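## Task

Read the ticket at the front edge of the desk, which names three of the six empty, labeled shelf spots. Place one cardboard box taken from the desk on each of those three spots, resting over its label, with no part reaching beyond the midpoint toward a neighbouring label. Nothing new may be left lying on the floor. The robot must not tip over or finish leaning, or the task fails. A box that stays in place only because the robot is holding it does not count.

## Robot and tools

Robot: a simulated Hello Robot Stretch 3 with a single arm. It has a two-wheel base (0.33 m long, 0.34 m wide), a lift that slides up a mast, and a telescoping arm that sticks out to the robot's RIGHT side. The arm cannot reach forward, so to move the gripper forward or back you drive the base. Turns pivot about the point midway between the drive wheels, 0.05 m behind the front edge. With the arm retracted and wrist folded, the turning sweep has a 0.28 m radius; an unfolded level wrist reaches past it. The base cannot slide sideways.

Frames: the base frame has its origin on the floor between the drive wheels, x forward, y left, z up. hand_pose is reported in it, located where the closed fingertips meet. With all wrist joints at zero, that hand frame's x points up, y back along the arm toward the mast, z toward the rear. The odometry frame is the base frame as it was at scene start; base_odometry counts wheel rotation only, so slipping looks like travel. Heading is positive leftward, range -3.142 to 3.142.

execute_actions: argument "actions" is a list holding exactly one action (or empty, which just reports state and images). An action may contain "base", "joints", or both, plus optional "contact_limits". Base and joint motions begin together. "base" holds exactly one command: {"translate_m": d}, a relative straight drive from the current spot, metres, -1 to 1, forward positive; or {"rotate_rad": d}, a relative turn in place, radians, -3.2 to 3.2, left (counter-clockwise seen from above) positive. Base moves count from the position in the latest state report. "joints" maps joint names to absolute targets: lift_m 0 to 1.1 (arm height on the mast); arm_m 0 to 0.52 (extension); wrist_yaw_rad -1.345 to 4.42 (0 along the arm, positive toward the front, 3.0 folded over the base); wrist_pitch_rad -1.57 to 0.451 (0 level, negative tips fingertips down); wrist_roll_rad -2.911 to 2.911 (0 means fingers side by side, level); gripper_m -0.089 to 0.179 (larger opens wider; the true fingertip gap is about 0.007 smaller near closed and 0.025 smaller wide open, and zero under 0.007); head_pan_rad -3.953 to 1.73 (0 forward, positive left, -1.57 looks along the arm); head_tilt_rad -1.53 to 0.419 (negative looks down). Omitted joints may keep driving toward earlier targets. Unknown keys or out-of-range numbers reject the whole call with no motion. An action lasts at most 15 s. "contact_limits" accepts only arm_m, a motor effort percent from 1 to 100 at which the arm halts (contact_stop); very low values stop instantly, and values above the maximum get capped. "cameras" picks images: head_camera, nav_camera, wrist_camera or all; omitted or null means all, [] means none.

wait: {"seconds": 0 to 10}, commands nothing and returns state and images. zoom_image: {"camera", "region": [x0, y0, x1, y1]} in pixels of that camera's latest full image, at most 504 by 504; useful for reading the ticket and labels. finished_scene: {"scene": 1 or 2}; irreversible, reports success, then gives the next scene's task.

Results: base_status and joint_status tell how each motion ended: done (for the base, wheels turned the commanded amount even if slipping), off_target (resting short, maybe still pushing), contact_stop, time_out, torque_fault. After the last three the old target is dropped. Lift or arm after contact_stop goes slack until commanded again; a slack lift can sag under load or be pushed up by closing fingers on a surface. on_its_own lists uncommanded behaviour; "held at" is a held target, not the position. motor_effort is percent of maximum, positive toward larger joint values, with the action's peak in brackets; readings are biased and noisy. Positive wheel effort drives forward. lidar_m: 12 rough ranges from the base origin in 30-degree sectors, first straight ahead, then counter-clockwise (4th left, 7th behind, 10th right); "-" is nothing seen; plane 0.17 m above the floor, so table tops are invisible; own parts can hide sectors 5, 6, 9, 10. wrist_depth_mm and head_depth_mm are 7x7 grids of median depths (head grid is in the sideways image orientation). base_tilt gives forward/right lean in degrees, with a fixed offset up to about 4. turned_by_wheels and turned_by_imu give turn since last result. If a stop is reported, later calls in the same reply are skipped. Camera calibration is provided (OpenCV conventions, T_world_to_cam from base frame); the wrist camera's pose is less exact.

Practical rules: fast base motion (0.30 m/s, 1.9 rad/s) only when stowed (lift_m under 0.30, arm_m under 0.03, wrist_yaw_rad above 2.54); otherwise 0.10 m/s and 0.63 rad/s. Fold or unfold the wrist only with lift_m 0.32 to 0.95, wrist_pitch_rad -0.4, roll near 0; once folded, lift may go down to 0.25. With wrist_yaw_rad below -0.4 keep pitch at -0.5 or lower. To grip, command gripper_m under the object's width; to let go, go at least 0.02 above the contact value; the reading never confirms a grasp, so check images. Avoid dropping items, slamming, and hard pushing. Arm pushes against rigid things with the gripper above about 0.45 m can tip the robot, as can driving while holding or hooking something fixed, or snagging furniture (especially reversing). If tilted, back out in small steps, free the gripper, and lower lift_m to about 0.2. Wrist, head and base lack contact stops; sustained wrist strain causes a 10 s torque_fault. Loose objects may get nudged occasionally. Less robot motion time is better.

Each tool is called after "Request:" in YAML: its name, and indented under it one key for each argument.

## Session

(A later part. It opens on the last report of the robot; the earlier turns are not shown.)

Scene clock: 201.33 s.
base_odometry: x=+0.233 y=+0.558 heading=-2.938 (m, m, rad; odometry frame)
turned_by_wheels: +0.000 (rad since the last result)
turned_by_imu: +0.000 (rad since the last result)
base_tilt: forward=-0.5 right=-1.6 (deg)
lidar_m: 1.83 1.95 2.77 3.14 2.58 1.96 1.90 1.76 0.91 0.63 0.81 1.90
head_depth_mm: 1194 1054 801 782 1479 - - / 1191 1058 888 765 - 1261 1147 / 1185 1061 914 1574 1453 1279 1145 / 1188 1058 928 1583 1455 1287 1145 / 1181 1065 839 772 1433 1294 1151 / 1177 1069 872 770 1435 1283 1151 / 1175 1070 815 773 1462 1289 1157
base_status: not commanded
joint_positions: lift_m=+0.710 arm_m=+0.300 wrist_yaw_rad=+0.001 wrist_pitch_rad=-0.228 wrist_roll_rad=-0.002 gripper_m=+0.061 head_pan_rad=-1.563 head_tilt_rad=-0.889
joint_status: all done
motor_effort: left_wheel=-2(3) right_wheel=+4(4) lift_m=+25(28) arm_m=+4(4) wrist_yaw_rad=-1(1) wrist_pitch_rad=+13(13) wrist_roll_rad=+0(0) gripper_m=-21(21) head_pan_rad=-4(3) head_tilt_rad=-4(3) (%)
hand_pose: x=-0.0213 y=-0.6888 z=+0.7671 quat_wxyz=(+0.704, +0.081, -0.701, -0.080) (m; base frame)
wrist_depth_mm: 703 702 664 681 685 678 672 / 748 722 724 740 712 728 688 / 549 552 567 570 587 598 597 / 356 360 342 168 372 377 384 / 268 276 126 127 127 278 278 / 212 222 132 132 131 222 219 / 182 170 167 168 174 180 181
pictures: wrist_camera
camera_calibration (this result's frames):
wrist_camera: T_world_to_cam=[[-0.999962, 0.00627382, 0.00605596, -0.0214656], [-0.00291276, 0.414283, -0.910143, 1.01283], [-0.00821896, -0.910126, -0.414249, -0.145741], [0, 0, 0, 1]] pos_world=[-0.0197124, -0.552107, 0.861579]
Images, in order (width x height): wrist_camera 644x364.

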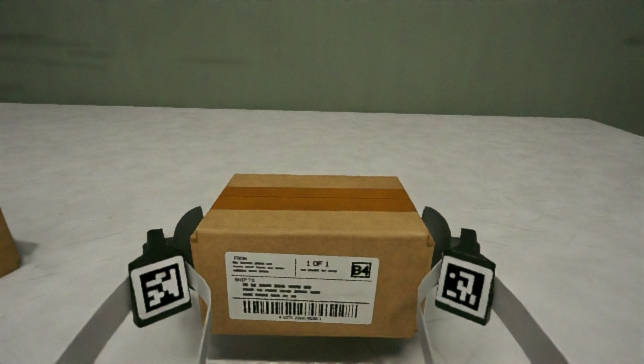

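Request:
execute_actions:
  actions:
    - {"joints":{"arm_m":0}}
  cameras: []

Request:
execute_actions:
  actions:
    - {"joints":{"wrist_yaw_rad":2.6,"lift_m":0.29},"base":{"rotate_rad":1.98}}
  cameras: []

Request:
execute_actions:
  actions:
    - {"base":{"translate_m":1}}
  cameras: []

Request:
execute_actions:
  actions:
    - {"base":{"translate_m":1}}
  cameras: []

Request:
execute_actions:
  actions:
    - {"base":{"translate_m":0.82}}
  cameras: []

Request:
execute_actions:
  actions:
    - {"joints":{"wrist_yaw_rad":0,"lift_m":0.64},"base":{"rotate_rad":1.145}}
  cameras: ["wrist_camera","head_camera"]

Scene clock: 223.70 s.
base_odometry: x=+0.233 y=+0.558 heading=-2.938 (m, m, rad; odometry frame)
turned_by_wheels: +0.000 (rad since the last result)
turned_by_imu: +0.002 (rad since the last result)
base_tilt: forward=-0.5 right=-1.6 (deg)
lidar_m: 1.83 1.95 2.77 3.13 2.57 1.95 1.90 1.77 0.91 0.63 0.81 1.90
head_depth_mm: 1194 1058 804 785 1449 1301 - / 1186 1059 867 768 1432 1325 - / 1186 1060 870 759 1430 1324 - / 1184 1062 869 747 590 - 1131 / 1182 1066 871 769 1431 1285 1148 / 1184 1065 873 771 1434 1285 1151 / 1182 1071 817 774 1458 1289 1153
base_status: not commanded
joint_positions: lift_m=+0.710 arm_m=+0.001 wrist_yaw_rad=+0.001 wrist_pitch_rad=-0.228 wrist_roll_rad=-0.002 gripper_m=+0.061 head_pan_rad=-1.563 head_tilt_rad=-0.889
joint_status: all done
motor_effort: left_wheel=-2(2) right_wheel=+4(4) lift_m=+25(25) arm_m=-5(7) wrist_yaw_rad=-1(0) wrist_pitch_rad=+13(13) wrist_roll_rad=+0(0) gripper_m=-20(21) head_pan_rad=-3(3) head_tilt_rad=-5(4) (%)
hand_pose: x=-0.0213 y=-0.3897 z=+0.7670 quat_wxyz=(+0.704, +0.081, -0.701, -0.080) (m; base frame)
wrist_depth_mm: 963 947 958 952 946 932 928 / - - - - 964 964 966 / 554 443 570 585 588 611 625 / 362 364 343 169 379 380 366 / - 313 127 126 126 296 300 / - - 133 132 131 - - / - - - 690 - 798 -
pictures: none
No camera images: the call's "cameras" was empty. Leave "cameras" out to get every camera's image.

Scene clock: 228.37 s.
base_odometry: x=+0.233 y=+0.558 heading=-0.958 (m, m, rad; odometry frame)
turned_by_wheels: +1.980 (rad since the last result)
turned_by_imu: +1.954 (rad since the last result)
base_tilt: forward=-0.4 right=-1.5 (deg)
lidar_m: 2.90 2.02 1.90 1.94 0.91 0.63 0.81 1.22 1.84 1.87 2.46 3.14
head_depth_mm: 1642 1860 1977 1670 1445 1282 1150 / 1707 1936 1973 1665 1452 1284 1147 / 1768 2032 1981 1681 1454 1281 1167 / 1864 2137 2001 1672 1457 1284 1181 / 1933 2224 1992 1678 1459 1289 1151 / 2007 2286 2009 1691 1456 1284 1150 / 2103 2349 2002 1692 1465 1282 1149
base_status: done
joint_positions: lift_m=+0.290 arm_m=+0.001 wrist_yaw_rad=+2.597 wrist_pitch_rad=-0.229 wrist_roll_rad=-0.002 gripper_m=+0.061 head_pan_rad=-1.563 head_tilt_rad=-0.889
joint_status: all done
motor_effort: left_wheel=-3(5) right_wheel=+4(8) lift_m=+18(26) arm_m=-5(5) wrist_yaw_rad=+2(4) wrist_pitch_rad=+13(13) wrist_roll_rad=+0(0) gripper_m=-20(20) head_pan_rad=-4(4) head_tilt_rad=-4(4) (%)
hand_pose: x=+0.1051 y=+0.0632 z=+0.3473 quat_wxyz=(+0.267, +0.697, -0.110, +0.656) (m; base frame)
wrist_depth_mm: - - - - - - - / - - - - - - - / - - - - - - - / - - - 170 - - - / 808 879 127 126 126 872 876 / 643 667 132 132 131 689 679 / 551 524 510 516 526 553 551
pictures: none
No camera images: the call's "cameras" was empty. Leave "cameras" out to get every camera's image.

Scene clock: 233.53 s.
base_odometry: x=+0.807 y=-0.260 heading=-0.958 (m, m, rad; odometry frame)
turned_by_wheels: +0.000 (rad since the last result)
turned_by_imu: +0.006 (rad since the last result)
base_tilt: forward=-0.4 right=-1.5 (deg)
lidar_m: 2.22 1.55 1.46 1.50 1.95 1.74 2.19 2.40 2.29 2.34 2.51 2.27
head_depth_mm: 2067 2263 1971 1675 1453 1283 1143 / 2151 2337 1977 1681 1451 1279 1143 / 2220 2400 1972 1679 1458 1286 1168 / 2320 2432 1985 1679 1459 1288 1173 / 2393 2453 1997 1684 1461 1286 1145 / 2504 2420 1988 1687 1456 1286 1153 / 2460 2446 2001 1686 1460 1293 1149
base_status: done
joint_positions: lift_m=+0.290 arm_m=+0.001 wrist_yaw_rad=+2.598 wrist_pitch_rad=-0.229 wrist_roll_rad=-0.002 gripper_m=+0.061 head_pan_rad=-1.563 head_tilt_rad=-0.889
joint_status: not commanded
motor_effort: left_wheel=-2(7) right_wheel=+4(11) lift_m=+18(18) arm_m=-5(5) wrist_yaw_rad=+1(2) wrist_pitch_rad=+14(14) wrist_roll_rad=+0(0) gripper_m=-21(21) head_pan_rad=-3(3) head_tilt_rad=-4(4) (%)
hand_pose: x=+0.1049 y=+0.0633 z=+0.3473 quat_wxyz=(+0.267, +0.697, -0.110, +0.656) (m; base frame)
wrist_depth_mm: - - - - - - - / - - - - - - - / - - - - - - - / - - - 168 - - - / 830 879 127 127 126 837 865 / 652 678 132 132 132 698 676 / 542 528 510 512 527 556 548
pictures: none
No camera images: the call's "cameras" was empty. Leave "cameras" out to get every camera's image.

Scene clock: 238.60 s.
base_odometry: x=+1.382 y=-1.078 heading=-0.959 (m, m, rad; odometry frame)
turned_by_wheels: +0.000 (rad since the last result)
turned_by_imu: +0.006 (rad since the last result)
base_tilt: forward=-0.4 right=-1.7 (deg)
lidar_m: 1.43 1.08 1.02 1.04 1.37 2.68 3.14 2.89 2.74 2.20 1.66 1.40
head_depth_mm: 2486 2427 1976 1679 1449 1283 1145 / 2561 2420 1992 1681 1447 1281 1150 / 2523 2432 1990 1671 1456 1281 1165 / 2316 2441 1990 1693 1458 1283 1172 / 2727 2442 1979 1678 1464 1285 1153 / 2754 2451 1990 1684 1461 1288 1151 / 2010 2218 2000 1688 1461 1286 1153
base_status: done
joint_positions: lift_m=+0.290 arm_m=+0.001 wrist_yaw_rad=+2.598 wrist_pitch_rad=-0.229 wrist_roll_rad=-0.002 gripper_m=+0.061 head_pan_rad=-1.563 head_tilt_rad=-0.889
joint_status: not commanded
motor_effort: left_wheel=-2(7) right_wheel=+3(10) lift_m=+18(18) arm_m=-5(5) wrist_yaw_rad=+2(1) wrist_pitch_rad=+14(14) wrist_roll_rad=+0(0) gripper_m=-20(20) head_pan_rad=-3(3) head_tilt_rad=-3(3) (%)
hand_pose: x=+0.1049 y=+0.0633 z=+0.3473 quat_wxyz=(+0.267, +0.697, -0.110, +0.656) (m; base frame)
wrist_depth_mm: 926 915 924 981 - - - / 981 943 966 - - - - / - - - - - - - / - - - 168 - - - / 839 869 127 127 126 841 854 / 657 672 132 132 132 683 686 / 548 535 508 504 532 550 556
pictures: none
No camera images: the call's "cameras" was empty. Leave "cameras" out to get every camera's image.

Scene clock: 243.17 s.
base_odometry: x=+1.853 y=-1.749 heading=-0.959 (m, m, rad; odometry frame)
turned_by_wheels: +0.000 (rad since the last result)
turned_by_imu: +0.005 (rad since the last result)
base_tilt: forward=-0.4 right=-1.4 (deg)
lidar_m: 0.96 0.69 0.65 0.67 0.88 2.11 3.48 3.28 2.63 1.41 0.92 0.63
head_depth_mm: 2388 2418 1978 1672 1454 1281 1145 / 2827 2431 1990 1681 1454 1280 1148 / 1990 2254 1998 1670 1456 1285 1166 / 1852 1675 1885 1675 1460 1286 1175 / 1378 1597 1860 1688 1452 1279 1146 / 1442 1617 1829 1686 1432 1288 1150 / 1309 1410 1128 1325 1373 1265 1154
base_status: done
joint_positions: lift_m=+0.290 arm_m=+0.001 wrist_yaw_rad=+2.598 wrist_pitch_rad=-0.229 wrist_roll_rad=-0.002 gripper_m=+0.061 head_pan_rad=-1.563 head_tilt_rad=-0.889
joint_status: not commanded
motor_effort: left_wheel=-2(7) right_wheel=+4(11) lift_m=+18(18) arm_m=-4(5) wrist_yaw_rad=+2(1) wrist_pitch_rad=+14(14) wrist_roll_rad=+0(0) gripper_m=-20(21) head_pan_rad=-4(3) head_tilt_rad=-4(4) (%)
hand_pose: x=+0.1049 y=+0.0633 z=+0.3473 quat_wxyz=(+0.267, +0.697, -0.110, +0.656) (m; base frame)
wrist_depth_mm: 577 597 619 630 634 658 681 / 627 630 643 662 686 700 714 / 660 674 683 717 715 747 747 / 707 717 721 168 769 780 816 / 729 718 127 127 126 818 832 / 657 691 132 132 131 693 689 / 548 530 505 516 533 561 572
pictures: none
No camera images: the call's "cameras" was empty. Leave "cameras" out to get every camera's image.

Scene clock: 247.17 s.
base_odometry: x=+1.853 y=-1.749 heading=+0.186 (m, m, rad; odometry frame)
turned_by_wheels: +1.145 (rad since the last result)
turned_by_imu: +1.129 (rad since the last result)
base_tilt: forward=-0.5 right=-1.5 (deg)
lidar_m: 0.65 0.69 0.97 3.00 3.61 3.18 2.20 0.92 0.91 0.63 0.89 0.67
head_depth_mm: 609 931 985 1337 1342 1279 - / 609 925 986 1329 1339 1302 - / 585 917 984 1320 1317 1302 - / 587 916 989 1308 651 - 1150 / 587 893 940 981 1392 1279 1152 / 590 908 1129 1377 1460 1289 1152 / 837 959 1130 1374 1461 1290 1151
base_status: done
joint_positions: lift_m=+0.640 arm_m=+0.001 wrist_yaw_rad=+0.003 wrist_pitch_rad=-0.229 wrist_roll_rad=-0.002 gripper_m=+0.061 head_pan_rad=-1.563 head_tilt_rad=-0.889
joint_status: all done
motor_effort: left_wheel=-3(7) right_wheel=+3(10) lift_m=+25(21) arm_m=-5(5) wrist_yaw_rad=-2(3) wrist_pitch_rad=+14(14) wrist_roll_rad=+0(0) gripper_m=-21(21) head_pan_rad=-4(4) head_tilt_rad=-4(3) (%)
hand_pose: x=-0.0209 y=-0.3896 z=+0.6968 quat_wxyz=(+0.704, +0.082, -0.701, -0.080) (m; base frame)
wrist_depth_mm: 627 643 455 583 584 580 566 / 677 665 478 620 598 603 597 / 723 707 596 605 625 627 633 / 763 765 410 168 412 427 432 / 806 790 127 126 127 734 734 / 819 866 132 132 131 792 761 / 811 918 567 809 825 841 815
pictures: head_camera (sideways: a quarter turn clockwise sets it upright), wrist_camera
camera_calibration (this result's frames):
head_camera: T_world_to_cam=[[0.0293819, 0.768223, -0.639508, 0.852493], [0.999139, -0.0413106, -0.00372032, -0.00133601], [-0.0292765, -0.638848, -0.768775, 0.953956], [0, 0, 0, 1]] pos_world=[0.00421551, -0.0455267, 1.27855]
wrist_camera: T_world_to_cam=[[-0.999971, 0.00470544, 0.00606931, -0.0231567], [-0.00356501, 0.415573, -0.909553, 0.824941], [-0.00680209, -0.909548, -0.415544, 0.0985656], [0, 0, 0, 1]] pos_world=[-0.0195446, -0.253064, 0.791427]
Images, in order (width x height): head_camera 896x504, wrist_camera 644x364.

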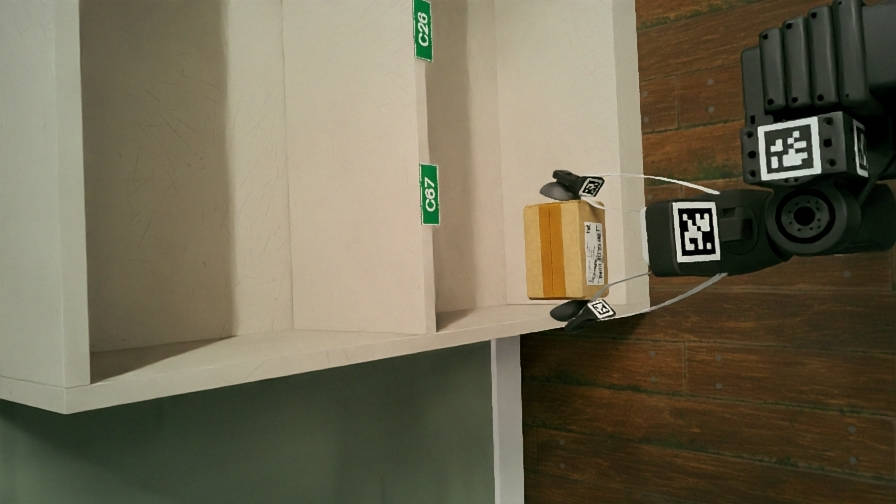

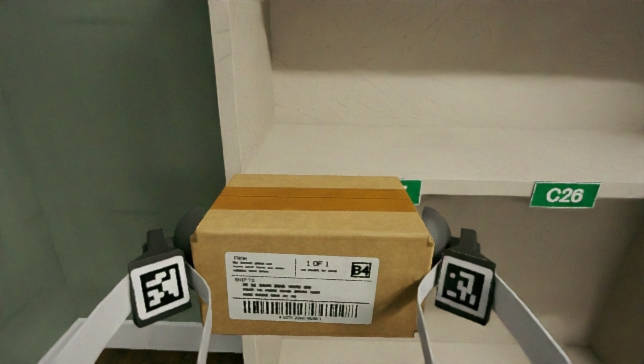

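Request:
execute_actions:
  actions:
    - {"base":{"translate_m":-0.082},"joints":{"arm_m":0.32}}
  cameras: []

Request:
execute_actions:
  actions:
    - {"joints":{"lift_m":0.604}}
  cameras: []

Request:
execute_actions:
  actions:
    - {"joints":{"gripper_m":0.14}}
  cameras: []

Request:
execute_actions:
  actions:
    - {"joints":{"arm_m":0}}
  cameras: ["wrist_camera"]

Request:
execute_actions:
  actions:
    - {"joints":{"wrist_yaw_rad":2.6,"lift_m":0.29,"gripper_m":0.08},"base":{"rotate_rad":1.92}}
  cameras: []

Request:
execute_actions:
  actions:
    - {"base":{"translate_m":1}}
  cameras: []

Request:
execute_actions:
  actions:
    - {"base":{"translate_m":1}}
  cameras: []

Request:
execute_actions:
  actions:
    - {"base":{"translate_m":0.66}}
  cameras: []

Request:
execute_actions:
  actions:
    - {"joints":{"wrist_yaw_rad":-0.25,"lift_m":0.685,"gripper_m":0.17},"base":{"rotate_rad":1.2}}
  cameras: ["wrist_camera","head_camera"]

Scene clock: 265.20 s.
base_odometry: x=+1.773 y=-1.765 heading=+0.186 (m, m, rad; odometry frame)
turned_by_wheels: +0.000 (rad since the last result)
turned_by_imu: +0.001 (rad since the last result)
base_tilt: forward=-0.5 right=-1.5 (deg)
lidar_m: 0.73 0.77 1.08 3.40 3.59 3.08 2.11 0.86 0.86 0.64 0.65 0.76
head_depth_mm: 608 929 980 1343 1345 1277 - / 583 924 981 892 - - 1147 / 585 918 1004 - 1347 1282 1145 / 586 912 1001 - 1344 1289 1150 / 587 908 988 1305 1322 1282 1150 / 590 870 923 970 1404 1283 1151 / 571 659 1100 1363 1459 1290 1148
base_status: done
joint_positions: lift_m=+0.640 arm_m=+0.320 wrist_yaw_rad=+0.001 wrist_pitch_rad=-0.229 wrist_roll_rad=-0.002 gripper_m=+0.061 head_pan_rad=-1.563 head_tilt_rad=-0.889
joint_status: all done
motor_effort: left_wheel=-2(8) right_wheel=+3(5) lift_m=+25(25) arm_m=+5(11) wrist_yaw_rad=-1(2) wrist_pitch_rad=+14(14) wrist_roll_rad=+0(0) gripper_m=-20(20) head_pan_rad=-4(4) head_tilt_rad=-4(4) (%)
hand_pose: x=-0.0212 y=-0.7086 z=+0.6968 quat_wxyz=(+0.704, +0.082, -0.701, -0.081) (m; base frame)
wrist_depth_mm: 220 287 289 290 289 287 287 / 222 301 306 305 306 301 303 / 223 316 325 325 322 321 320 / 223 319 336 169 341 339 343 / 223 276 127 127 127 285 288 / 211 228 132 132 132 232 228 / 189 179 173 173 181 187 189
pictures: none
No camera images: the call's "cameras" was empty. Leave "cameras" out to get every camera's image.

Scene clock: 266.33 s.
base_odometry: x=+1.773 y=-1.765 heading=+0.186 (m, m, rad; odometry frame)
turned_by_wheels: +0.000 (rad since the last result)
turned_by_imu: +0.000 (rad since the last result)
base_tilt: forward=-0.5 right=-1.5 (deg)
lidar_m: 0.73 0.77 1.09 3.36 3.61 3.10 2.11 0.86 0.86 0.64 0.64 0.75
head_depth_mm: 608 928 983 1339 1343 1279 1165 / 583 925 983 1290 1360 - 1146 / 584 921 985 - 1323 1279 1148 / 586 912 994 - 1341 1288 1147 / 588 909 989 1301 1322 1281 1149 / 590 868 921 970 1401 1286 1148 / 570 659 1102 1364 1464 1288 1155
base_status: not commanded
joint_positions: lift_m=+0.604 arm_m=+0.320 wrist_yaw_rad=+0.001 wrist_pitch_rad=-0.226 wrist_roll_rad=-0.002 gripper_m=+0.061 head_pan_rad=-1.563 head_tilt_rad=-0.889
joint_status: all done
motor_effort: left_wheel=-2(3) right_wheel=+3(3) lift_m=+18(28) arm_m=+5(5) wrist_yaw_rad=-1(1) wrist_pitch_rad=+12(14) wrist_roll_rad=+0(0) gripper_m=-21(20) head_pan_rad=-3(3) head_tilt_rad=-4(5) (%)
hand_pose: x=-0.0212 y=-0.7089 z=+0.6619 quat_wxyz=(+0.704, +0.081, -0.701, -0.080) (m; base frame)
wrist_depth_mm: 221 290 292 289 286 286 288 / 220 300 311 307 305 305 303 / 220 315 322 325 324 323 321 / 222 276 274 167 298 303 303 / 205 220 128 126 127 222 223 / 170 176 131 132 131 179 175 / 146 137 138 138 139 143 145
pictures: none
No camera images: the call's "cameras" was empty. Leave "cameras" out to get every camera's image.

Scene clock: 267.63 s.
base_odometry: x=+1.773 y=-1.765 heading=+0.186 (m, m, rad; odometry frame)
turned_by_wheels: +0.000 (rad since the last result)
turned_by_imu: +0.000 (rad since the last result)
base_tilt: forward=-0.5 right=-1.6 (deg)
lidar_m: 0.73 0.77 1.09 3.37 3.60 3.09 2.12 0.86 0.86 0.64 0.65 0.75
head_depth_mm: 608 929 982 1340 1344 1280 1167 / 584 923 985 1279 1368 - 1149 / 584 918 987 - 1316 1283 1148 / 586 916 990 - 1341 1289 1149 / 588 908 991 1296 1319 1287 1150 / 589 865 921 969 1409 1283 1150 / 570 659 1102 1373 1460 1290 1155
base_status: not commanded
joint_positions: lift_m=+0.604 arm_m=+0.320 wrist_yaw_rad=+0.001 wrist_pitch_rad=-0.224 wrist_roll_rad=-0.002 gripper_m=+0.140 head_pan_rad=-1.563 head_tilt_rad=-0.889
joint_status: all done
motor_effort: left_wheel=-3(2) right_wheel=+3(4) lift_m=+17(18) arm_m=+5(5) wrist_yaw_rad=-1(1) wrist_pitch_rad=+11(12) wrist_roll_rad=+0(0) gripper_m=+0(95) head_pan_rad=-3(3) head_tilt_rad=-4(4) (%)
hand_pose: x=-0.0212 y=-0.7091 z=+0.6626 quat_wxyz=(+0.704, +0.080, -0.702, -0.079) (m; base frame)
wrist_depth_mm: 221 287 291 290 287 288 288 / 221 299 307 306 307 305 305 / 222 316 325 323 324 324 321 / 222 276 292 170 303 307 308 / 204 229 128 127 131 236 224 / 176 - 133 132 134 - 177 / - 141 139 140 139 144 145
pictures: none
No camera images: the call's "cameras" was empty. Leave "cameras" out to get every camera's image.

Scene clock: 271.20 s.
base_odometry: x=+1.773 y=-1.765 heading=+0.186 (m, m, rad; odometry frame)
turned_by_wheels: +0.000 (rad since the last result)
turned_by_imu: +0.001 (rad since the last result)
base_tilt: forward=-0.5 right=-1.4 (deg)
lidar_m: 0.74 0.77 1.08 3.37 3.60 3.10 2.12 0.86 0.86 0.64 0.64 0.75
head_depth_mm: 609 931 982 1338 1342 1279 1161 / 584 922 980 1329 1334 1287 - / 584 921 985 1320 1368 1295 - / 587 912 988 1303 1338 1328 1138 / 588 910 991 1293 1350 1287 1150 / 590 866 922 974 1405 1286 1155 / 571 657 1099 1369 1463 1286 1153
base_status: not commanded
joint_positions: lift_m=+0.604 arm_m=+0.001 wrist_yaw_rad=+0.001 wrist_pitch_rad=-0.223 wrist_roll_rad=-0.002 gripper_m=+0.140 head_pan_rad=-1.563 head_tilt_rad=-0.889
joint_status: all done
motor_effort: left_wheel=-2(3) right_wheel=+3(3) lift_m=+18(17) arm_m=-5(3) wrist_yaw_rad=-1(0) wrist_pitch_rad=+11(11) wrist_roll_rad=+0(0) gripper_m=-1(0) head_pan_rad=-4(4) head_tilt_rad=-5(4) (%)
hand_pose: x=-0.0212 y=-0.3902 z=+0.6628 quat_wxyz=(+0.704, +0.079, -0.702, -0.078) (m; base frame)
wrist_depth_mm: 637 407 571 582 579 577 583 / 677 414 585 604 606 614 613 / 693 688 474 430 480 496 507 / 759 744 580 684 683 391 659 / 809 782 660 722 716 726 712 / 865 - 670 756 778 - 723 / 876 895 673 815 810 813 666
pictures: wrist_camera
camera_calibration (this result's frames):
wrist_camera: T_world_to_cam=[[-0.999963, 0.00608135, 0.00602032, -0.0227037], [-0.00300288, 0.409419, -0.912342, 0.793761], [-0.0080131, -0.912326, -0.409385, 0.0787443], [0, 0, 0, 1]] pos_world=[-0.0196883, -0.253002, 0.756554]
Images, in order (width x height): wrist_camera 644x364.

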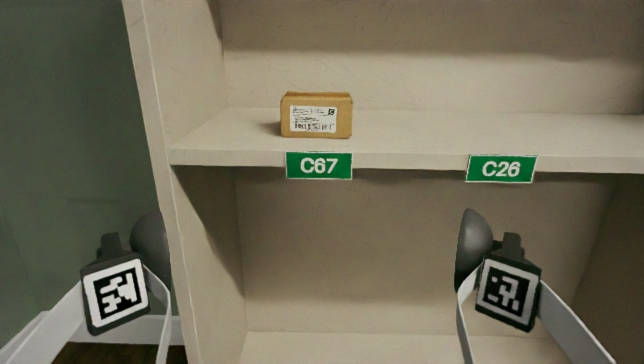

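Scene clock: 275.17 s.
base_odometry: x=+1.773 y=-1.765 heading=+2.106 (m, m, rad; odometry frame)
turned_by_wheels: +1.920 (rad since the last result)
turned_by_imu: +1.894 (rad since the last result)
base_tilt: forward=-0.5 right=-1.6 (deg)
lidar_m: 3.47 3.28 2.55 1.39 0.97 0.88 0.64 0.80 0.73 0.74 0.93 1.90
head_depth_mm: 631 718 831 985 1214 1279 1148 / 650 742 866 1035 1284 1285 1143 / 669 768 903 1090 1353 1285 1164 / 691 797 938 1144 1385 1284 1173 / 714 827 981 1206 1426 1289 1151 / 738 859 1025 1276 1458 1287 1148 / 765 853 1037 1360 1458 1289 1147
base_status: done
joint_positions: lift_m=+0.290 arm_m=+0.001 wrist_yaw_rad=+2.598 wrist_pitch_rad=-0.222 wrist_roll_rad=-0.002 gripper_m=+0.080 head_pan_rad=-1.563 head_tilt_rad=-0.889
joint_status: all done
motor_effort: left_wheel=-3(7) right_wheel=+3(10) lift_m=+18(21) arm_m=-5(5) wrist_yaw_rad=+2(4) wrist_pitch_rad=+10(11) wrist_roll_rad=+0(0) gripper_m=+0(95) head_pan_rad=-3(3) head_tilt_rad=-4(5) (%)
hand_pose: x=+0.1053 y=+0.0637 z=+0.3490 quat_wxyz=(+0.265, +0.697, -0.113, +0.657) (m; base frame)
wrist_depth_mm: - - - - - - - / - - - - - - - / - - - - - - - / - - - - - - - / 842 836 871 867 909 862 891 / 660 678 670 661 652 691 688 / 545 550 542 559 555 563 559
pictures: none
No camera images: the call's "cameras" was empty. Leave "cameras" out to get every camera's image.

Scene clock: 280.33 s.
base_odometry: x=+1.263 y=-0.904 heading=+2.106 (m, m, rad; odometry frame)
turned_by_wheels: +0.000 (rad since the last result)
turned_by_imu: +0.006 (rad since the last result)
base_tilt: forward=-0.5 right=-1.4 (deg)
lidar_m: 2.49 2.84 2.64 2.40 1.76 1.57 1.64 1.21 1.11 1.12 1.40 2.89
head_depth_mm: 974 897 1286 1516 1451 1280 1146 / 1006 924 1334 1577 1452 1280 1151 / 1026 957 1394 1605 1456 1281 1165 / 1049 958 1456 1643 1464 1287 1180 / 1068 996 1509 1683 1460 1284 1148 / 1101 1327 1595 1688 1466 1290 1154 / 1178 1383 1671 1691 1463 1289 1152
base_status: done
joint_positions: lift_m=+0.290 arm_m=+0.001 wrist_yaw_rad=+2.598 wrist_pitch_rad=-0.222 wrist_roll_rad=-0.002 gripper_m=+0.080 head_pan_rad=-1.563 head_tilt_rad=-0.889
joint_status: not commanded
motor_effort: left_wheel=-2(9) right_wheel=+4(11) lift_m=+18(18) arm_m=-5(5) wrist_yaw_rad=+2(2) wrist_pitch_rad=+10(10) wrist_roll_rad=+0(0) gripper_m=+0(0) head_pan_rad=-3(4) head_tilt_rad=-3(3) (%)
hand_pose: x=+0.1052 y=+0.0638 z=+0.3490 quat_wxyz=(+0.265, +0.697, -0.113, +0.657) (m; base frame)
wrist_depth_mm: - - - - - - - / - - - - - - - / - - - - - - - / - - - - - - - / 841 836 890 858 900 850 905 / 668 682 668 675 654 687 692 / 543 552 550 561 555 556 555
pictures: none
No camera images: the call's "cameras" was empty. Leave "cameras" out to get every camera's image.

Scene clock: 285.50 s.
base_odometry: x=+0.753 y=-0.044 heading=+2.106 (m, m, rad; odometry frame)
turned_by_wheels: +0.000 (rad since the last result)
turned_by_imu: +0.006 (rad since the last result)
base_tilt: forward=-0.4 right=-1.6 (deg)
lidar_m: 1.38 2.00 2.24 2.29 2.77 2.49 2.46 1.62 1.49 1.51 1.89 1.52
head_depth_mm: 1323 1498 1739 1676 1451 1281 1148 / 1367 1557 1815 1673 1454 1280 1146 / 1405 1607 1847 1671 1454 1285 1166 / 1452 1683 1903 1688 1456 1286 1172 / 1504 1743 1947 1682 1458 1286 1146 / 1560 1806 2003 1690 1461 1285 1149 / 1608 1890 1990 1684 1458 1287 1151
base_status: done
joint_positions: lift_m=+0.290 arm_m=+0.001 wrist_yaw_rad=+2.598 wrist_pitch_rad=-0.222 wrist_roll_rad=-0.002 gripper_m=+0.080 head_pan_rad=-1.563 head_tilt_rad=-0.889
joint_status: not commanded
motor_effort: left_wheel=-2(8) right_wheel=+3(11) lift_m=+18(18) arm_m=-5(5) wrist_yaw_rad=+1(1) wrist_pitch_rad=+10(10) wrist_roll_rad=+0(0) gripper_m=-1(1) head_pan_rad=-3(3) head_tilt_rad=-4(4) (%)
hand_pose: x=+0.1052 y=+0.0638 z=+0.3490 quat_wxyz=(+0.265, +0.697, -0.113, +0.657) (m; base frame)
wrist_depth_mm: - - - - - - - / - - - - - - - / - - - - - - - / - - - - - - - / 831 844 882 869 915 858 869 / 663 674 666 654 658 678 673 / 550 548 548 551 551 565 572
pictures: none
No camera images: the call's "cameras" was empty. Leave "cameras" out to get every camera's image.

Scene clock: 289.40 s.
base_odometry: x=+0.416 y=+0.524 heading=+2.106 (m, m, rad; odometry frame)
turned_by_wheels: +0.000 (rad since the last result)
turned_by_imu: +0.004 (rad since the last result)
base_tilt: forward=-0.4 right=-1.6 (deg)
lidar_m: 0.73 1.37 1.99 2.01 2.55 3.09 2.87 1.89 1.75 1.77 1.48 0.93
head_depth_mm: 1562 1769 1928 1681 1453 1282 1147 / 1609 1830 1982 1682 1449 1283 1147 / 1647 1895 1976 1665 1450 1287 1168 / 1707 1975 1993 1677 1456 1283 1175 / 1771 2040 1996 1682 1459 1286 1146 / 1833 2120 1998 1683 1460 1286 1150 / 1901 2170 1997 1686 1464 1286 1150
base_status: done
joint_positions: lift_m=+0.290 arm_m=+0.001 wrist_yaw_rad=+2.598 wrist_pitch_rad=-0.222 wrist_roll_rad=-0.002 gripper_m=+0.080 head_pan_rad=-1.563 head_tilt_rad=-0.889
joint_status: not commanded
motor_effort: left_wheel=-2(7) right_wheel=+3(11) lift_m=+18(17) arm_m=-5(5) wrist_yaw_rad=+2(2) wrist_pitch_rad=+10(10) wrist_roll_rad=+0(0) gripper_m=+0(0) head_pan_rad=-3(4) head_tilt_rad=-4(3) (%)
hand_pose: x=+0.1052 y=+0.0638 z=+0.3490 quat_wxyz=(+0.265, +0.697, -0.113, +0.657) (m; base frame)
wrist_depth_mm: - - - - - - - / - - - - - - - / - - - - - - - / - - - - - - - / 802 835 889 877 902 871 883 / 662 672 660 671 664 680 683 / 546 552 543 576 573 562 562
pictures: none
No camera images: the call's "cameras" was empty. Leave "cameras" out to get every camera's image.

Scene clock: 293.83 s.
base_odometry: x=+0.416 y=+0.524 heading=-2.978 (m, m, rad; odometry frame)
turned_by_wheels: +1.200 (rad since the last result)
turned_by_imu: +1.184 (rad since the last result)
base_tilt: forward=-0.5 right=-1.5 (deg)
lidar_m: 1.99 2.10 2.93 3.06 2.42 1.80 1.75 1.83 0.94 0.73 0.73 1.37
head_depth_mm: 1271 1373 866 1600 1449 1299 - / 1241 1059 864 1613 1458 1318 - / 1230 1062 823 1503 1455 - - / 1233 1060 872 1609 1459 1285 1129 / 1224 1064 869 1588 1454 1285 1148 / 1225 1069 873 1579 1431 1292 1151 / 1232 1064 873 1583 1458 1290 1147
base_status: done
joint_positions: lift_m=+0.685 arm_m=+0.001 wrist_yaw_rad=-0.247 wrist_pitch_rad=-0.222 wrist_roll_rad=-0.002 gripper_m=+0.170 head_pan_rad=-1.563 head_tilt_rad=-0.889
joint_status: all done
motor_effort: left_wheel=-2(6) right_wheel=+3(10) lift_m=+24(24) arm_m=-5(5) wrist_yaw_rad=-2(1) wrist_pitch_rad=+10(10) wrist_roll_rad=+0(0) gripper_m=+0(96) head_pan_rad=-3(3) head_tilt_rad=-4(3) (%)
hand_pose: x=-0.0814 y=-0.3828 z=+0.7437 quat_wxyz=(+0.689, -0.009, -0.706, -0.165) (m; base frame)
wrist_depth_mm: 904 940 993 - - - - / 925 956 - - - - - / 474 473 465 451 510 - - / 314 331 353 371 - - - / 535 779 - - - - - / - - - - - - - / 949 - - - - - -
pictures: head_camera (sideways: a quarter turn clockwise sets it upright), wrist_camera
camera_calibration (this result's frames):
head_camera: T_world_to_cam=[[0.0293949, 0.768273, -0.639447, 0.852414], [0.999139, -0.0413277, -0.00372415, -0.00133101], [-0.0292881, -0.638787, -0.768826, 0.954022], [0, 0, 0, 1]] pos_world=[0.0042147, -0.0455249, 1.27855]
wrist_camera: T_world_to_cam=[[-0.967713, 0.251983, 0.00601432, 0.0133012], [0.0976128, 0.396657, -0.912762, 0.867938], [-0.232386, -0.882705, -0.408447, 0.110509], [0, 0, 0, 1]] pos_world=[-0.0461695, -0.250079, 0.837278]
Images, in order (width x height): head_camera 896x504, wrist_camera 644x364.

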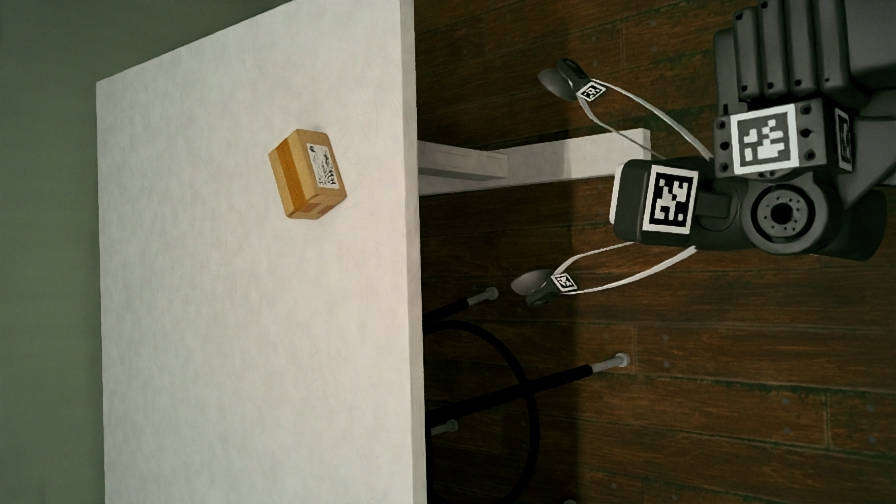

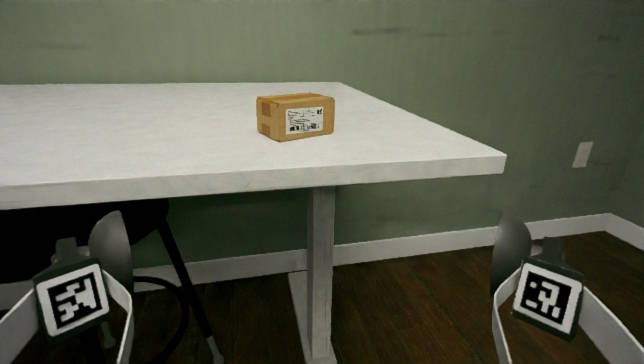

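Request:
execute_actions:
  actions:
    - {"joints":{"arm_m":0.2,"wrist_yaw_rad":0.3},"base":{"translate_m":-0.175}}
  cameras: []

Request:
execute_actions:
  actions:
    - {"joints":{"arm_m":0.345}}
  cameras: ["wrist_camera"]

Request:
execute_actions:
  actions:
    - {"joints":{"gripper_m":0.06,"lift_m":0.678}}
  cameras: []

Request:
execute_actions:
  actions:
    - {"joints":{"lift_m":0.71}}
  cameras: ["wrist_camera"]

Scene clock: 310.47 s.
base_odometry: x=+0.589 y=+0.552 heading=-2.978 (m, m, rad; odometry frame)
turned_by_wheels: +0.000 (rad since the last result)
turned_by_imu: +0.001 (rad since the last result)
base_tilt: forward=-0.4 right=-1.5 (deg)
lidar_m: 2.16 2.28 3.07 3.10 2.18 1.62 1.57 1.64 1.41 0.91 0.79 1.51
head_depth_mm: 1265 1454 1715 1674 1463 1327 - / 1256 1452 1662 1719 - 1283 1149 / 1234 1094 869 787 1398 1286 1150 / 1221 1065 869 789 1385 1283 1151 / 1218 1065 825 1577 1457 1284 1150 / 1222 1071 873 1576 1456 1288 1150 / 1229 1071 874 1581 1429 1289 1155
base_status: done
joint_positions: lift_m=+0.685 arm_m=+0.200 wrist_yaw_rad=+0.298 wrist_pitch_rad=-0.222 wrist_roll_rad=-0.002 gripper_m=+0.170 head_pan_rad=-1.563 head_tilt_rad=-0.889
joint_status: all done
motor_effort: left_wheel=-2(8) right_wheel=+3(4) lift_m=+24(24) arm_m=+5(7) wrist_yaw_rad=+0(1) wrist_pitch_rad=+10(10) wrist_roll_rad=+0(0) gripper_m=+0(0) head_pan_rad=-4(3) head_tilt_rad=-5(4) (%)
hand_pose: x=+0.0505 y=-0.5785 z=+0.7437 quat_wxyz=(+0.708, +0.182, -0.682, +0.027) (m; base frame)
wrist_depth_mm: - - 978 880 826 770 700 / - - 979 894 834 804 751 / 471 484 485 444 460 513 763 / 305 309 307 258 259 321 325 / 238 228 229 231 233 246 238 / - 213 193 181 182 181 186 / - 951 - 769 162 152 147
pictures: none
No camera images: the call's "cameras" was empty. Leave "cameras" out to get every camera's image.

Scene clock: 312.80 s.
base_odometry: x=+0.589 y=+0.552 heading=-2.978 (m, m, rad; odometry frame)
turned_by_wheels: +0.000 (rad since the last result)
turned_by_imu: +0.001 (rad since the last result)
base_tilt: forward=-0.4 right=-1.5 (deg)
lidar_m: 2.16 2.28 3.07 3.08 2.18 1.62 1.57 1.65 1.41 0.91 0.79 1.51
head_depth_mm: 1261 1458 1722 1677 1462 1298 - / 1258 1451 1667 1719 - 1259 1144 / 1229 1096 915 1627 1449 1275 1148 / 1226 1059 920 1585 1444 1280 1149 / 1223 1064 826 1610 1453 1283 1151 / 1225 1066 894 1581 1456 1285 1150 / 1227 1067 871 1585 1430 1291 1154
base_status: not commanded
joint_positions: lift_m=+0.685 arm_m=+0.345 wrist_yaw_rad=+0.298 wrist_pitch_rad=-0.222 wrist_roll_rad=-0.002 gripper_m=+0.170 head_pan_rad=-1.563 head_tilt_rad=-0.889
joint_status: all done
motor_effort: left_wheel=-2(2) right_wheel=+3(3) lift_m=+24(24) arm_m=+5(3) wrist_yaw_rad=+1(1) wrist_pitch_rad=+10(10) wrist_roll_rad=+0(0) gripper_m=+0(0) head_pan_rad=-4(3) head_tilt_rad=-5(4) (%)
hand_pose: x=+0.0505 y=-0.7235 z=+0.7437 quat_wxyz=(+0.708, +0.182, -0.682, +0.027) (m; base frame)
wrist_depth_mm: - 879 792 763 686 643 594 / - 898 837 760 716 667 633 / 457 484 483 495 499 508 641 / 305 306 313 310 316 318 326 / 230 225 140 133 142 245 235 / - 179 118 119 121 179 185 / 143 148 128 128 132 150 146
pictures: wrist_camera
camera_calibration (this result's frames):
wrist_camera: T_world_to_cam=[[-0.957881, -0.287103, 0.00601419, -0.163726], [-0.122529, 0.389682, -0.912762, 0.996267], [0.259713, -0.875054, -0.408447, -0.178873], [0, 0, 0, 1]] pos_world=[0.0116971, -0.591757, 0.837279]
Images, in order (width x height): wrist_camera 644x364.

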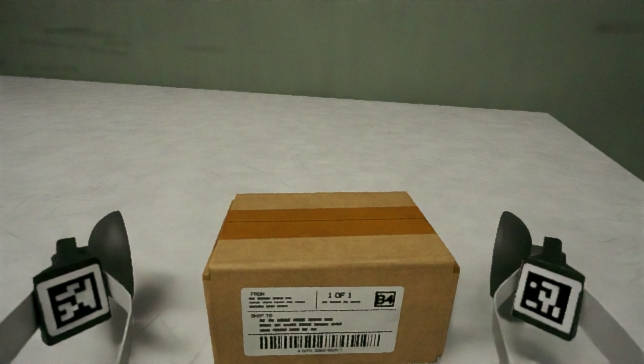

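Scene clock: 314.40 s.
base_odometry: x=+0.589 y=+0.552 heading=-2.978 (m, m, rad; odometry frame)
turned_by_wheels: +0.000 (rad since the last result)
turned_by_imu: +0.000 (rad since the last result)
base_tilt: forward=-0.5 right=-1.4 (deg)
lidar_m: 2.16 2.28 3.08 3.08 2.18 1.62 1.57 1.65 1.41 0.91 0.79 1.51
head_depth_mm: 1264 1459 1727 1673 1464 1303 - / 1255 1452 1672 1716 - 1261 1148 / 1233 1095 917 1615 1458 1285 1148 / 1221 1062 914 1582 1441 1292 1146 / 1219 1059 834 1615 1465 1291 1147 / 1222 1067 872 1582 1462 1280 1152 / 1224 1067 874 1580 1432 1287 1151
base_status: not commanded
joint_positions: lift_m=+0.678 arm_m=+0.345 wrist_yaw_rad=+0.299 wrist_pitch_rad=-0.221 wrist_roll_rad=-0.002 gripper_m=+0.061 head_pan_rad=-1.563 head_tilt_rad=-0.889
joint_status: all done
motor_effort: left_wheel=-2(2) right_wheel=+3(4) lift_m=+18(18) arm_m=+4(5) wrist_yaw_rad=+1(2) wrist_pitch_rad=+10(10) wrist_roll_rad=+0(0) gripper_m=-21(99) head_pan_rad=-3(3) head_tilt_rad=-5(4) (%)
hand_pose: x=+0.0505 y=-0.7236 z=+0.7373 quat_wxyz=(+0.708, +0.182, -0.682, +0.027) (m; base frame)
wrist_depth_mm: 972 884 791 733 715 644 611 / 958 908 811 772 713 662 622 / 443 437 458 463 478 481 626 / 284 291 273 165 298 301 308 / 211 218 127 126 126 221 222 / 168 176 132 131 131 178 174 / 144 135 138 137 138 142 144
pictures: none
No camera images: the call's "cameras" was empty. Leave "cameras" out to get every camera's image.

Scene clock: 315.47 s.
base_odometry: x=+0.589 y=+0.552 heading=-2.978 (m, m, rad; odometry frame)
turned_by_wheels: +0.000 (rad since the last result)
turned_by_imu: +0.000 (rad since the last result)
base_tilt: forward=-0.6 right=-1.5 (deg)
lidar_m: 2.16 2.29 3.06 3.07 2.18 1.62 1.57 1.64 1.41 0.91 0.79 1.50
head_depth_mm: 1267 1460 1727 1671 1480 - - / 1257 1458 1673 - - 1263 1151 / 1234 1091 - 1639 1457 1283 1147 / 1223 1065 943 1575 1442 1290 1145 / 1222 1065 806 1616 1455 1283 1149 / 1219 1066 849 1587 1457 1285 1155 / 1226 1071 872 1585 1436 1288 1147
base_status: not commanded
joint_positions: lift_m=+0.710 arm_m=+0.345 wrist_yaw_rad=+0.299 wrist_pitch_rad=-0.227 wrist_roll_rad=-0.002 gripper_m=+0.061 head_pan_rad=-1.563 head_tilt_rad=-0.889
joint_status: all done
motor_effort: left_wheel=-2(2) right_wheel=+3(4) lift_m=+24(25) arm_m=+4(4) wrist_yaw_rad=+1(1) wrist_pitch_rad=+13(13) wrist_roll_rad=+0(0) gripper_m=-21(21) head_pan_rad=-3(3) head_tilt_rad=-3(3) (%)
hand_pose: x=+0.0504 y=-0.7231 z=+0.7673 quat_wxyz=(+0.708, +0.184, -0.682, +0.025) (m; base frame)
wrist_depth_mm: 943 863 783 752 689 638 609 / - 925 855 789 722 676 619 / 550 559 557 574 588 600 648 / 355 360 338 166 375 381 415 / 266 275 127 127 127 279 279 / 212 220 132 132 132 223 219 / 182 171 166 167 174 180 181
pictures: wrist_camera
camera_calibration (this result's frames):
wrist_camera: T_world_to_cam=[[-0.957807, -0.287349, 0.00605569, -0.164049], [-0.124149, 0.394632, -0.910413, 1.0195], [0.259217, -0.872752, -0.413655, -0.163188], [0, 0, 0, 1]] pos_world=[0.0117424, -0.591888, 0.861652]
Images, in order (width x height): wrist_camera 644x364.

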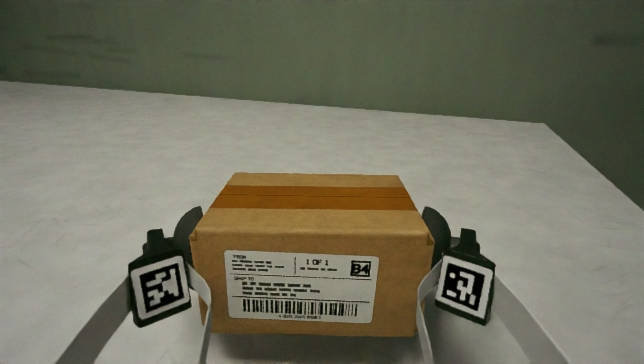

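Request:
execute_actions:
  actions:
    - {"joints":{"arm_m":0,"wrist_yaw_rad":1.5}}
  cameras: []

Request:
execute_actions:
  actions:
    - {"joints":{"wrist_yaw_rad":2.6,"lift_m":0.29},"base":{"rotate_rad":1.8}}
  cameras: []

Request:
execute_actions:
  actions:
    - {"base":{"translate_m":1}}
  cameras: []

Request:
execute_actions:
  actions:
    - {"base":{"translate_m":1}}
  cameras: []

Request:
execute_actions:
  actions:
    - {"base":{"translate_m":0.6}}
  cameras: []

Request:
execute_actions:
  actions:
    - {"joints":{"wrist_yaw_rad":0,"lift_m":0.64},"base":{"rotate_rad":1.32}}
  cameras: ["wrist_camera","head_camera"]

Scene clock: 326.93 s.
base_odometry: x=+0.589 y=+0.552 heading=-2.978 (m, m, rad; odometry frame)
turned_by_wheels: +0.000 (rad since the last result)
turned_by_imu: +0.002 (rad since the last result)
base_tilt: forward=-0.4 right=-1.5 (deg)
lidar_m: 2.16 2.28 3.06 3.08 2.18 1.62 1.57 1.65 1.41 0.91 0.79 1.51
head_depth_mm: 1266 1461 1730 1676 1457 1332 - / 1256 1451 1663 1643 1458 1330 1111 / 1231 1094 867 1603 1457 - 1115 / 1231 1060 869 1444 1451 1298 1099 / 1222 1069 873 1608 1456 1285 - / 1228 1069 871 1582 1458 1295 - / 1226 1070 876 1583 1429 1290 1151
base_status: not commanded
joint_positions: lift_m=+0.710 arm_m=+0.001 wrist_yaw_rad=+1.499 wrist_pitch_rad=-0.227 wrist_roll_rad=-0.002 gripper_m=+0.061 head_pan_rad=-1.563 head_tilt_rad=-0.889
joint_status: all done
motor_effort: left_wheel=-2(2) right_wheel=+3(4) lift_m=+25(25) arm_m=-5(7) wrist_yaw_rad=+1(4) wrist_pitch_rad=+13(13) wrist_roll_rad=+0(0) gripper_m=-21(21) head_pan_rad=-3(3) head_tilt_rad=-4(3) (%)
hand_pose: x=+0.2222 y=-0.1632 z=+0.7673 quat_wxyz=(+0.570, +0.537, -0.459, +0.420) (m; base frame)
wrist_depth_mm: - - - - - - - / - - - - - - - / - - - - - 879 629 / - - - 165 - - - / - - 127 126 126 - - / - - 132 132 131 - - / - - - - - - -
pictures: none
No camera images: the call's "cameras" was empty. Leave "cameras" out to get every camera's image.

Scene clock: 331.60 s.
base_odometry: x=+0.589 y=+0.552 heading=-1.178 (m, m, rad; odometry frame)
turned_by_wheels: +1.800 (rad since the last result)
turned_by_imu: +1.777 (rad since the last result)
base_tilt: forward=-0.4 right=-1.6 (deg)
lidar_m: 3.11 1.84 1.57 1.57 1.59 0.91 0.79 0.80 2.16 2.16 2.51 3.09
head_depth_mm: 1934 2230 1978 1673 1451 1281 1144 / 1973 2201 1976 1672 1451 1279 1148 / 2001 2265 1986 1679 1454 1285 1166 / 2037 2281 1981 1684 1454 1290 1178 / 2112 2315 1972 1682 1459 1289 1152 / 2136 2363 1996 1684 1461 1289 1150 / 2200 2382 1998 1689 1463 1289 1145
base_status: done
joint_positions: lift_m=+0.290 arm_m=+0.001 wrist_yaw_rad=+2.597 wrist_pitch_rad=-0.228 wrist_roll_rad=-0.002 gripper_m=+0.061 head_pan_rad=-1.563 head_tilt_rad=-0.889
joint_status: all done
motor_effort: left_wheel=-2(7) right_wheel=+4(8) lift_m=+18(20) arm_m=-5(5) wrist_yaw_rad=+2(3) wrist_pitch_rad=+13(13) wrist_roll_rad=+0(0) gripper_m=-20(20) head_pan_rad=-3(4) head_tilt_rad=-3(3) (%)
hand_pose: x=+0.1051 y=+0.0633 z=+0.3475 quat_wxyz=(+0.267, +0.697, -0.111, +0.656) (m; base frame)
wrist_depth_mm: - - - - - - - / - - - - - - - / - - - - - - - / - - - 167 - - - / 807 838 127 126 126 862 863 / 665 689 132 131 131 687 678 / 546 523 508 515 529 563 559
pictures: none
No camera images: the call's "cameras" was empty. Leave "cameras" out to get every camera's image.

Scene clock: 336.77 s.
base_odometry: x=+0.972 y=-0.372 heading=-1.178 (m, m, rad; odometry frame)
turned_by_wheels: +0.000 (rad since the last result)
turned_by_imu: +0.006 (rad since the last result)
base_tilt: forward=-0.5 right=-1.6 (deg)
lidar_m: 2.12 1.54 1.32 1.32 1.53 2.33 1.88 2.39 2.43 2.43 2.52 2.21
head_depth_mm: 2184 2352 1969 1666 1450 1279 1145 / 2210 2399 1991 1676 1448 1285 1145 / 2266 2430 1986 1673 1462 1282 1167 / 2295 2421 1974 1679 1458 1282 1172 / 2358 2421 1999 1689 1458 1285 1150 / 2413 2431 1989 1687 1462 1287 1153 / 2444 2441 2013 1678 1460 1293 1155
base_status: done
joint_positions: lift_m=+0.290 arm_m=+0.001 wrist_yaw_rad=+2.598 wrist_pitch_rad=-0.228 wrist_roll_rad=-0.002 gripper_m=+0.061 head_pan_rad=-1.563 head_tilt_rad=-0.889
joint_status: not commanded
motor_effort: left_wheel=-2(8) right_wheel=+4(10) lift_m=+18(18) arm_m=-5(5) wrist_yaw_rad=+2(2) wrist_pitch_rad=+13(13) wrist_roll_rad=+0(0) gripper_m=-21(21) head_pan_rad=-3(3) head_tilt_rad=-4(3) (%)
hand_pose: x=+0.1050 y=+0.0634 z=+0.3475 quat_wxyz=(+0.267, +0.697, -0.110, +0.656) (m; base frame)
wrist_depth_mm: - - - - - - - / - - - - - - - / - - - - - - - / - - - 166 - - - / 834 828 127 126 126 871 840 / 659 697 132 132 132 686 666 / 547 532 519 522 531 545 551
pictures: none
No camera images: the call's "cameras" was empty. Leave "cameras" out to get every camera's image.

Scene clock: 341.93 s.
base_odometry: x=+1.355 y=-1.295 heading=-1.178 (m, m, rad; odometry frame)
turned_by_wheels: +0.000 (rad since the last result)
turned_by_imu: +0.006 (rad since the last result)
base_tilt: forward=-0.5 right=-1.6 (deg)
lidar_m: 1.25 1.24 1.07 1.07 1.23 2.15 2.88 3.08 2.69 2.31 1.46 1.18
head_depth_mm: 2410 2411 1985 1666 1457 1276 1146 / 2435 2428 1986 1682 1450 1282 1149 / 2520 2399 1975 1683 1458 1288 1166 / 2534 2424 1987 1679 1459 1286 1177 / 2229 2357 1988 1681 1460 1288 1152 / 2238 2387 1987 1690 1458 1285 1151 / 2662 2427 2006 1681 1459 1289 1152
base_status: done
joint_positions: lift_m=+0.290 arm_m=+0.001 wrist_yaw_rad=+2.598 wrist_pitch_rad=-0.228 wrist_roll_rad=-0.002 gripper_m=+0.061 head_pan_rad=-1.563 head_tilt_rad=-0.889
joint_status: not commanded
motor_effort: left_wheel=-2(8) right_wheel=+3(12) lift_m=+18(18) arm_m=-5(5) wrist_yaw_rad=+2(2) wrist_pitch_rad=+13(13) wrist_roll_rad=+0(0) gripper_m=-21(21) head_pan_rad=-4(4) head_tilt_rad=-4(4) (%)
hand_pose: x=+0.1050 y=+0.0634 z=+0.3475 quat_wxyz=(+0.267, +0.697, -0.110, +0.656) (m; base frame)
wrist_depth_mm: 895 930 982 - - - - / 901 948 - - - - - / 932 - - - - - - / 968 - - 166 - - - / 814 846 126 126 126 848 857 / 667 682 133 132 131 698 681 / 549 530 527 522 541 547 555
pictures: none
No camera images: the call's "cameras" was empty. Leave "cameras" out to get every camera's image.

Scene clock: 345.63 s.
base_odometry: x=+1.584 y=-1.850 heading=-1.178 (m, m, rad; odometry frame)
turned_by_wheels: +0.000 (rad since the last result)
turned_by_imu: +0.004 (rad since the last result)
base_tilt: forward=-0.5 right=-1.6 (deg)
lidar_m: 0.71 0.67 0.91 0.91 1.05 1.85 3.37 3.27 2.84 1.21 0.71 0.82
head_depth_mm: 2585 2429 1978 1681 1447 1280 1148 / 2353 2388 1980 1680 1452 1283 1145 / 2261 2393 1980 1681 1453 1285 1163 / 2600 2431 1992 1676 1459 1285 1178 / 1835 2089 1933 1686 1457 1282 1150 / 1773 1620 1790 1649 1453 1288 1152 / 1554 1236 1453 1646 1461 1291 1151
base_status: done
joint_positions: lift_m=+0.290 arm_m=+0.001 wrist_yaw_rad=+2.598 wrist_pitch_rad=-0.228 wrist_roll_rad=-0.002 gripper_m=+0.061 head_pan_rad=-1.564 head_tilt_rad=-0.889
joint_status: not commanded
motor_effort: left_wheel=-2(6) right_wheel=+4(12) lift_m=+18(18) arm_m=-5(5) wrist_yaw_rad=+1(2) wrist_pitch_rad=+13(13) wrist_roll_rad=+0(0) gripper_m=-21(21) head_pan_rad=-3(4) head_tilt_rad=-3(3) (%)
hand_pose: x=+0.1050 y=+0.0634 z=+0.3475 quat_wxyz=(+0.267, +0.697, -0.110, +0.656) (m; base frame)
wrist_depth_mm: 749 791 835 897 990 - 513 / 792 824 895 962 - - 527 / 805 864 940 - - - 569 / 871 872 990 167 - - 603 / 819 853 126 127 126 785 637 / 659 702 133 132 132 640 546 / 558 525 506 519 535 554 520
pictures: none
No camera images: the call's "cameras" was empty. Leave "cameras" out to get every camera's image.

Scene clock: 349.63 s.
base_odometry: x=+1.584 y=-1.850 heading=+0.142 (m, m, rad; odometry frame)
turned_by_wheels: +1.320 (rad since the last result)
turned_by_imu: +1.302 (rad since the last result)
base_tilt: forward=-0.5 right=-1.4 (deg)
lidar_m: 0.91 0.95 1.31 3.45 3.94 2.95 2.38 1.21 0.71 0.84 0.67 0.94
head_depth_mm: 557 884 971 890 1269 1286 - / 558 879 959 892 1336 1283 - / 560 873 957 891 1318 1281 - / 562 862 962 873 651 - 1151 / 562 857 958 876 1320 1265 1152 / 541 848 952 853 1337 1261 1150 / 542 842 939 854 1247 1272 1154
base_status: done
joint_positions: lift_m=+0.640 arm_m=+0.001 wrist_yaw_rad=+0.002 wrist_pitch_rad=-0.229 wrist_roll_rad=-0.002 gripper_m=+0.061 head_pan_rad=-1.564 head_tilt_rad=-0.889
joint_status: all done
motor_effort: left_wheel=-2(8) right_wheel=+3(9) lift_m=+25(28) arm_m=-5(5) wrist_yaw_rad=-2(0) wrist_pitch_rad=+14(13) wrist_roll_rad=+0(0) gripper_m=-21(20) head_pan_rad=-3(3) head_tilt_rad=-4(5) (%)
hand_pose: x=-0.0209 y=-0.3897 z=+0.6970 quat_wxyz=(+0.704, +0.082, -0.701, -0.080) (m; base frame)
wrist_depth_mm: 476 529 534 534 543 530 481 / 478 555 576 568 574 563 482 / 477 395 582 581 586 594 480 / 373 381 357 165 396 396 398 / 475 609 126 126 126 624 458 / 474 618 132 131 131 622 482 / 464 759 759 771 799 767 475
pictures: head_camera (sideways: a quarter turn clockwise sets it upright), wrist_camera
camera_calibration (this result's frames):
head_camera: T_world_to_cam=[[0.0294052, 0.768329, -0.639379, 0.852325], [0.999138, -0.0413413, -0.0037285, -0.00132535], [-0.0292975, -0.638718, -0.768883, 0.954096], [0, 0, 0, 1]] pos_world=[0.00421405, -0.0455228, 1.27854]
wrist_camera: T_world_to_cam=[[-0.99997, 0.00473357, 0.0060665, -0.0231503], [-0.00355608, 0.414864, -0.909877, 0.825099], [-0.00682374, -0.909871, -0.414835, 0.0979534], [0, 0, 0, 1]] pos_world=[-0.0195471, -0.253069, 0.791513]
Images, in order (width x height): head_camera 896x504, wrist_camera 644x364.

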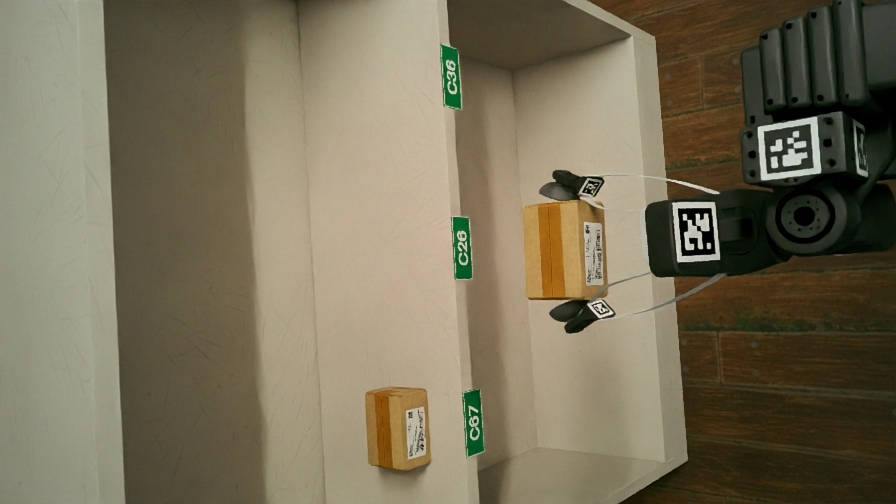

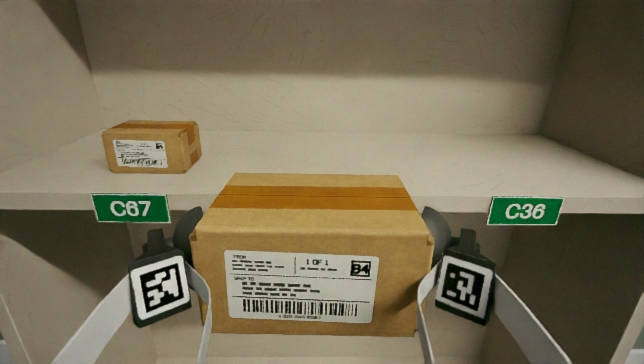

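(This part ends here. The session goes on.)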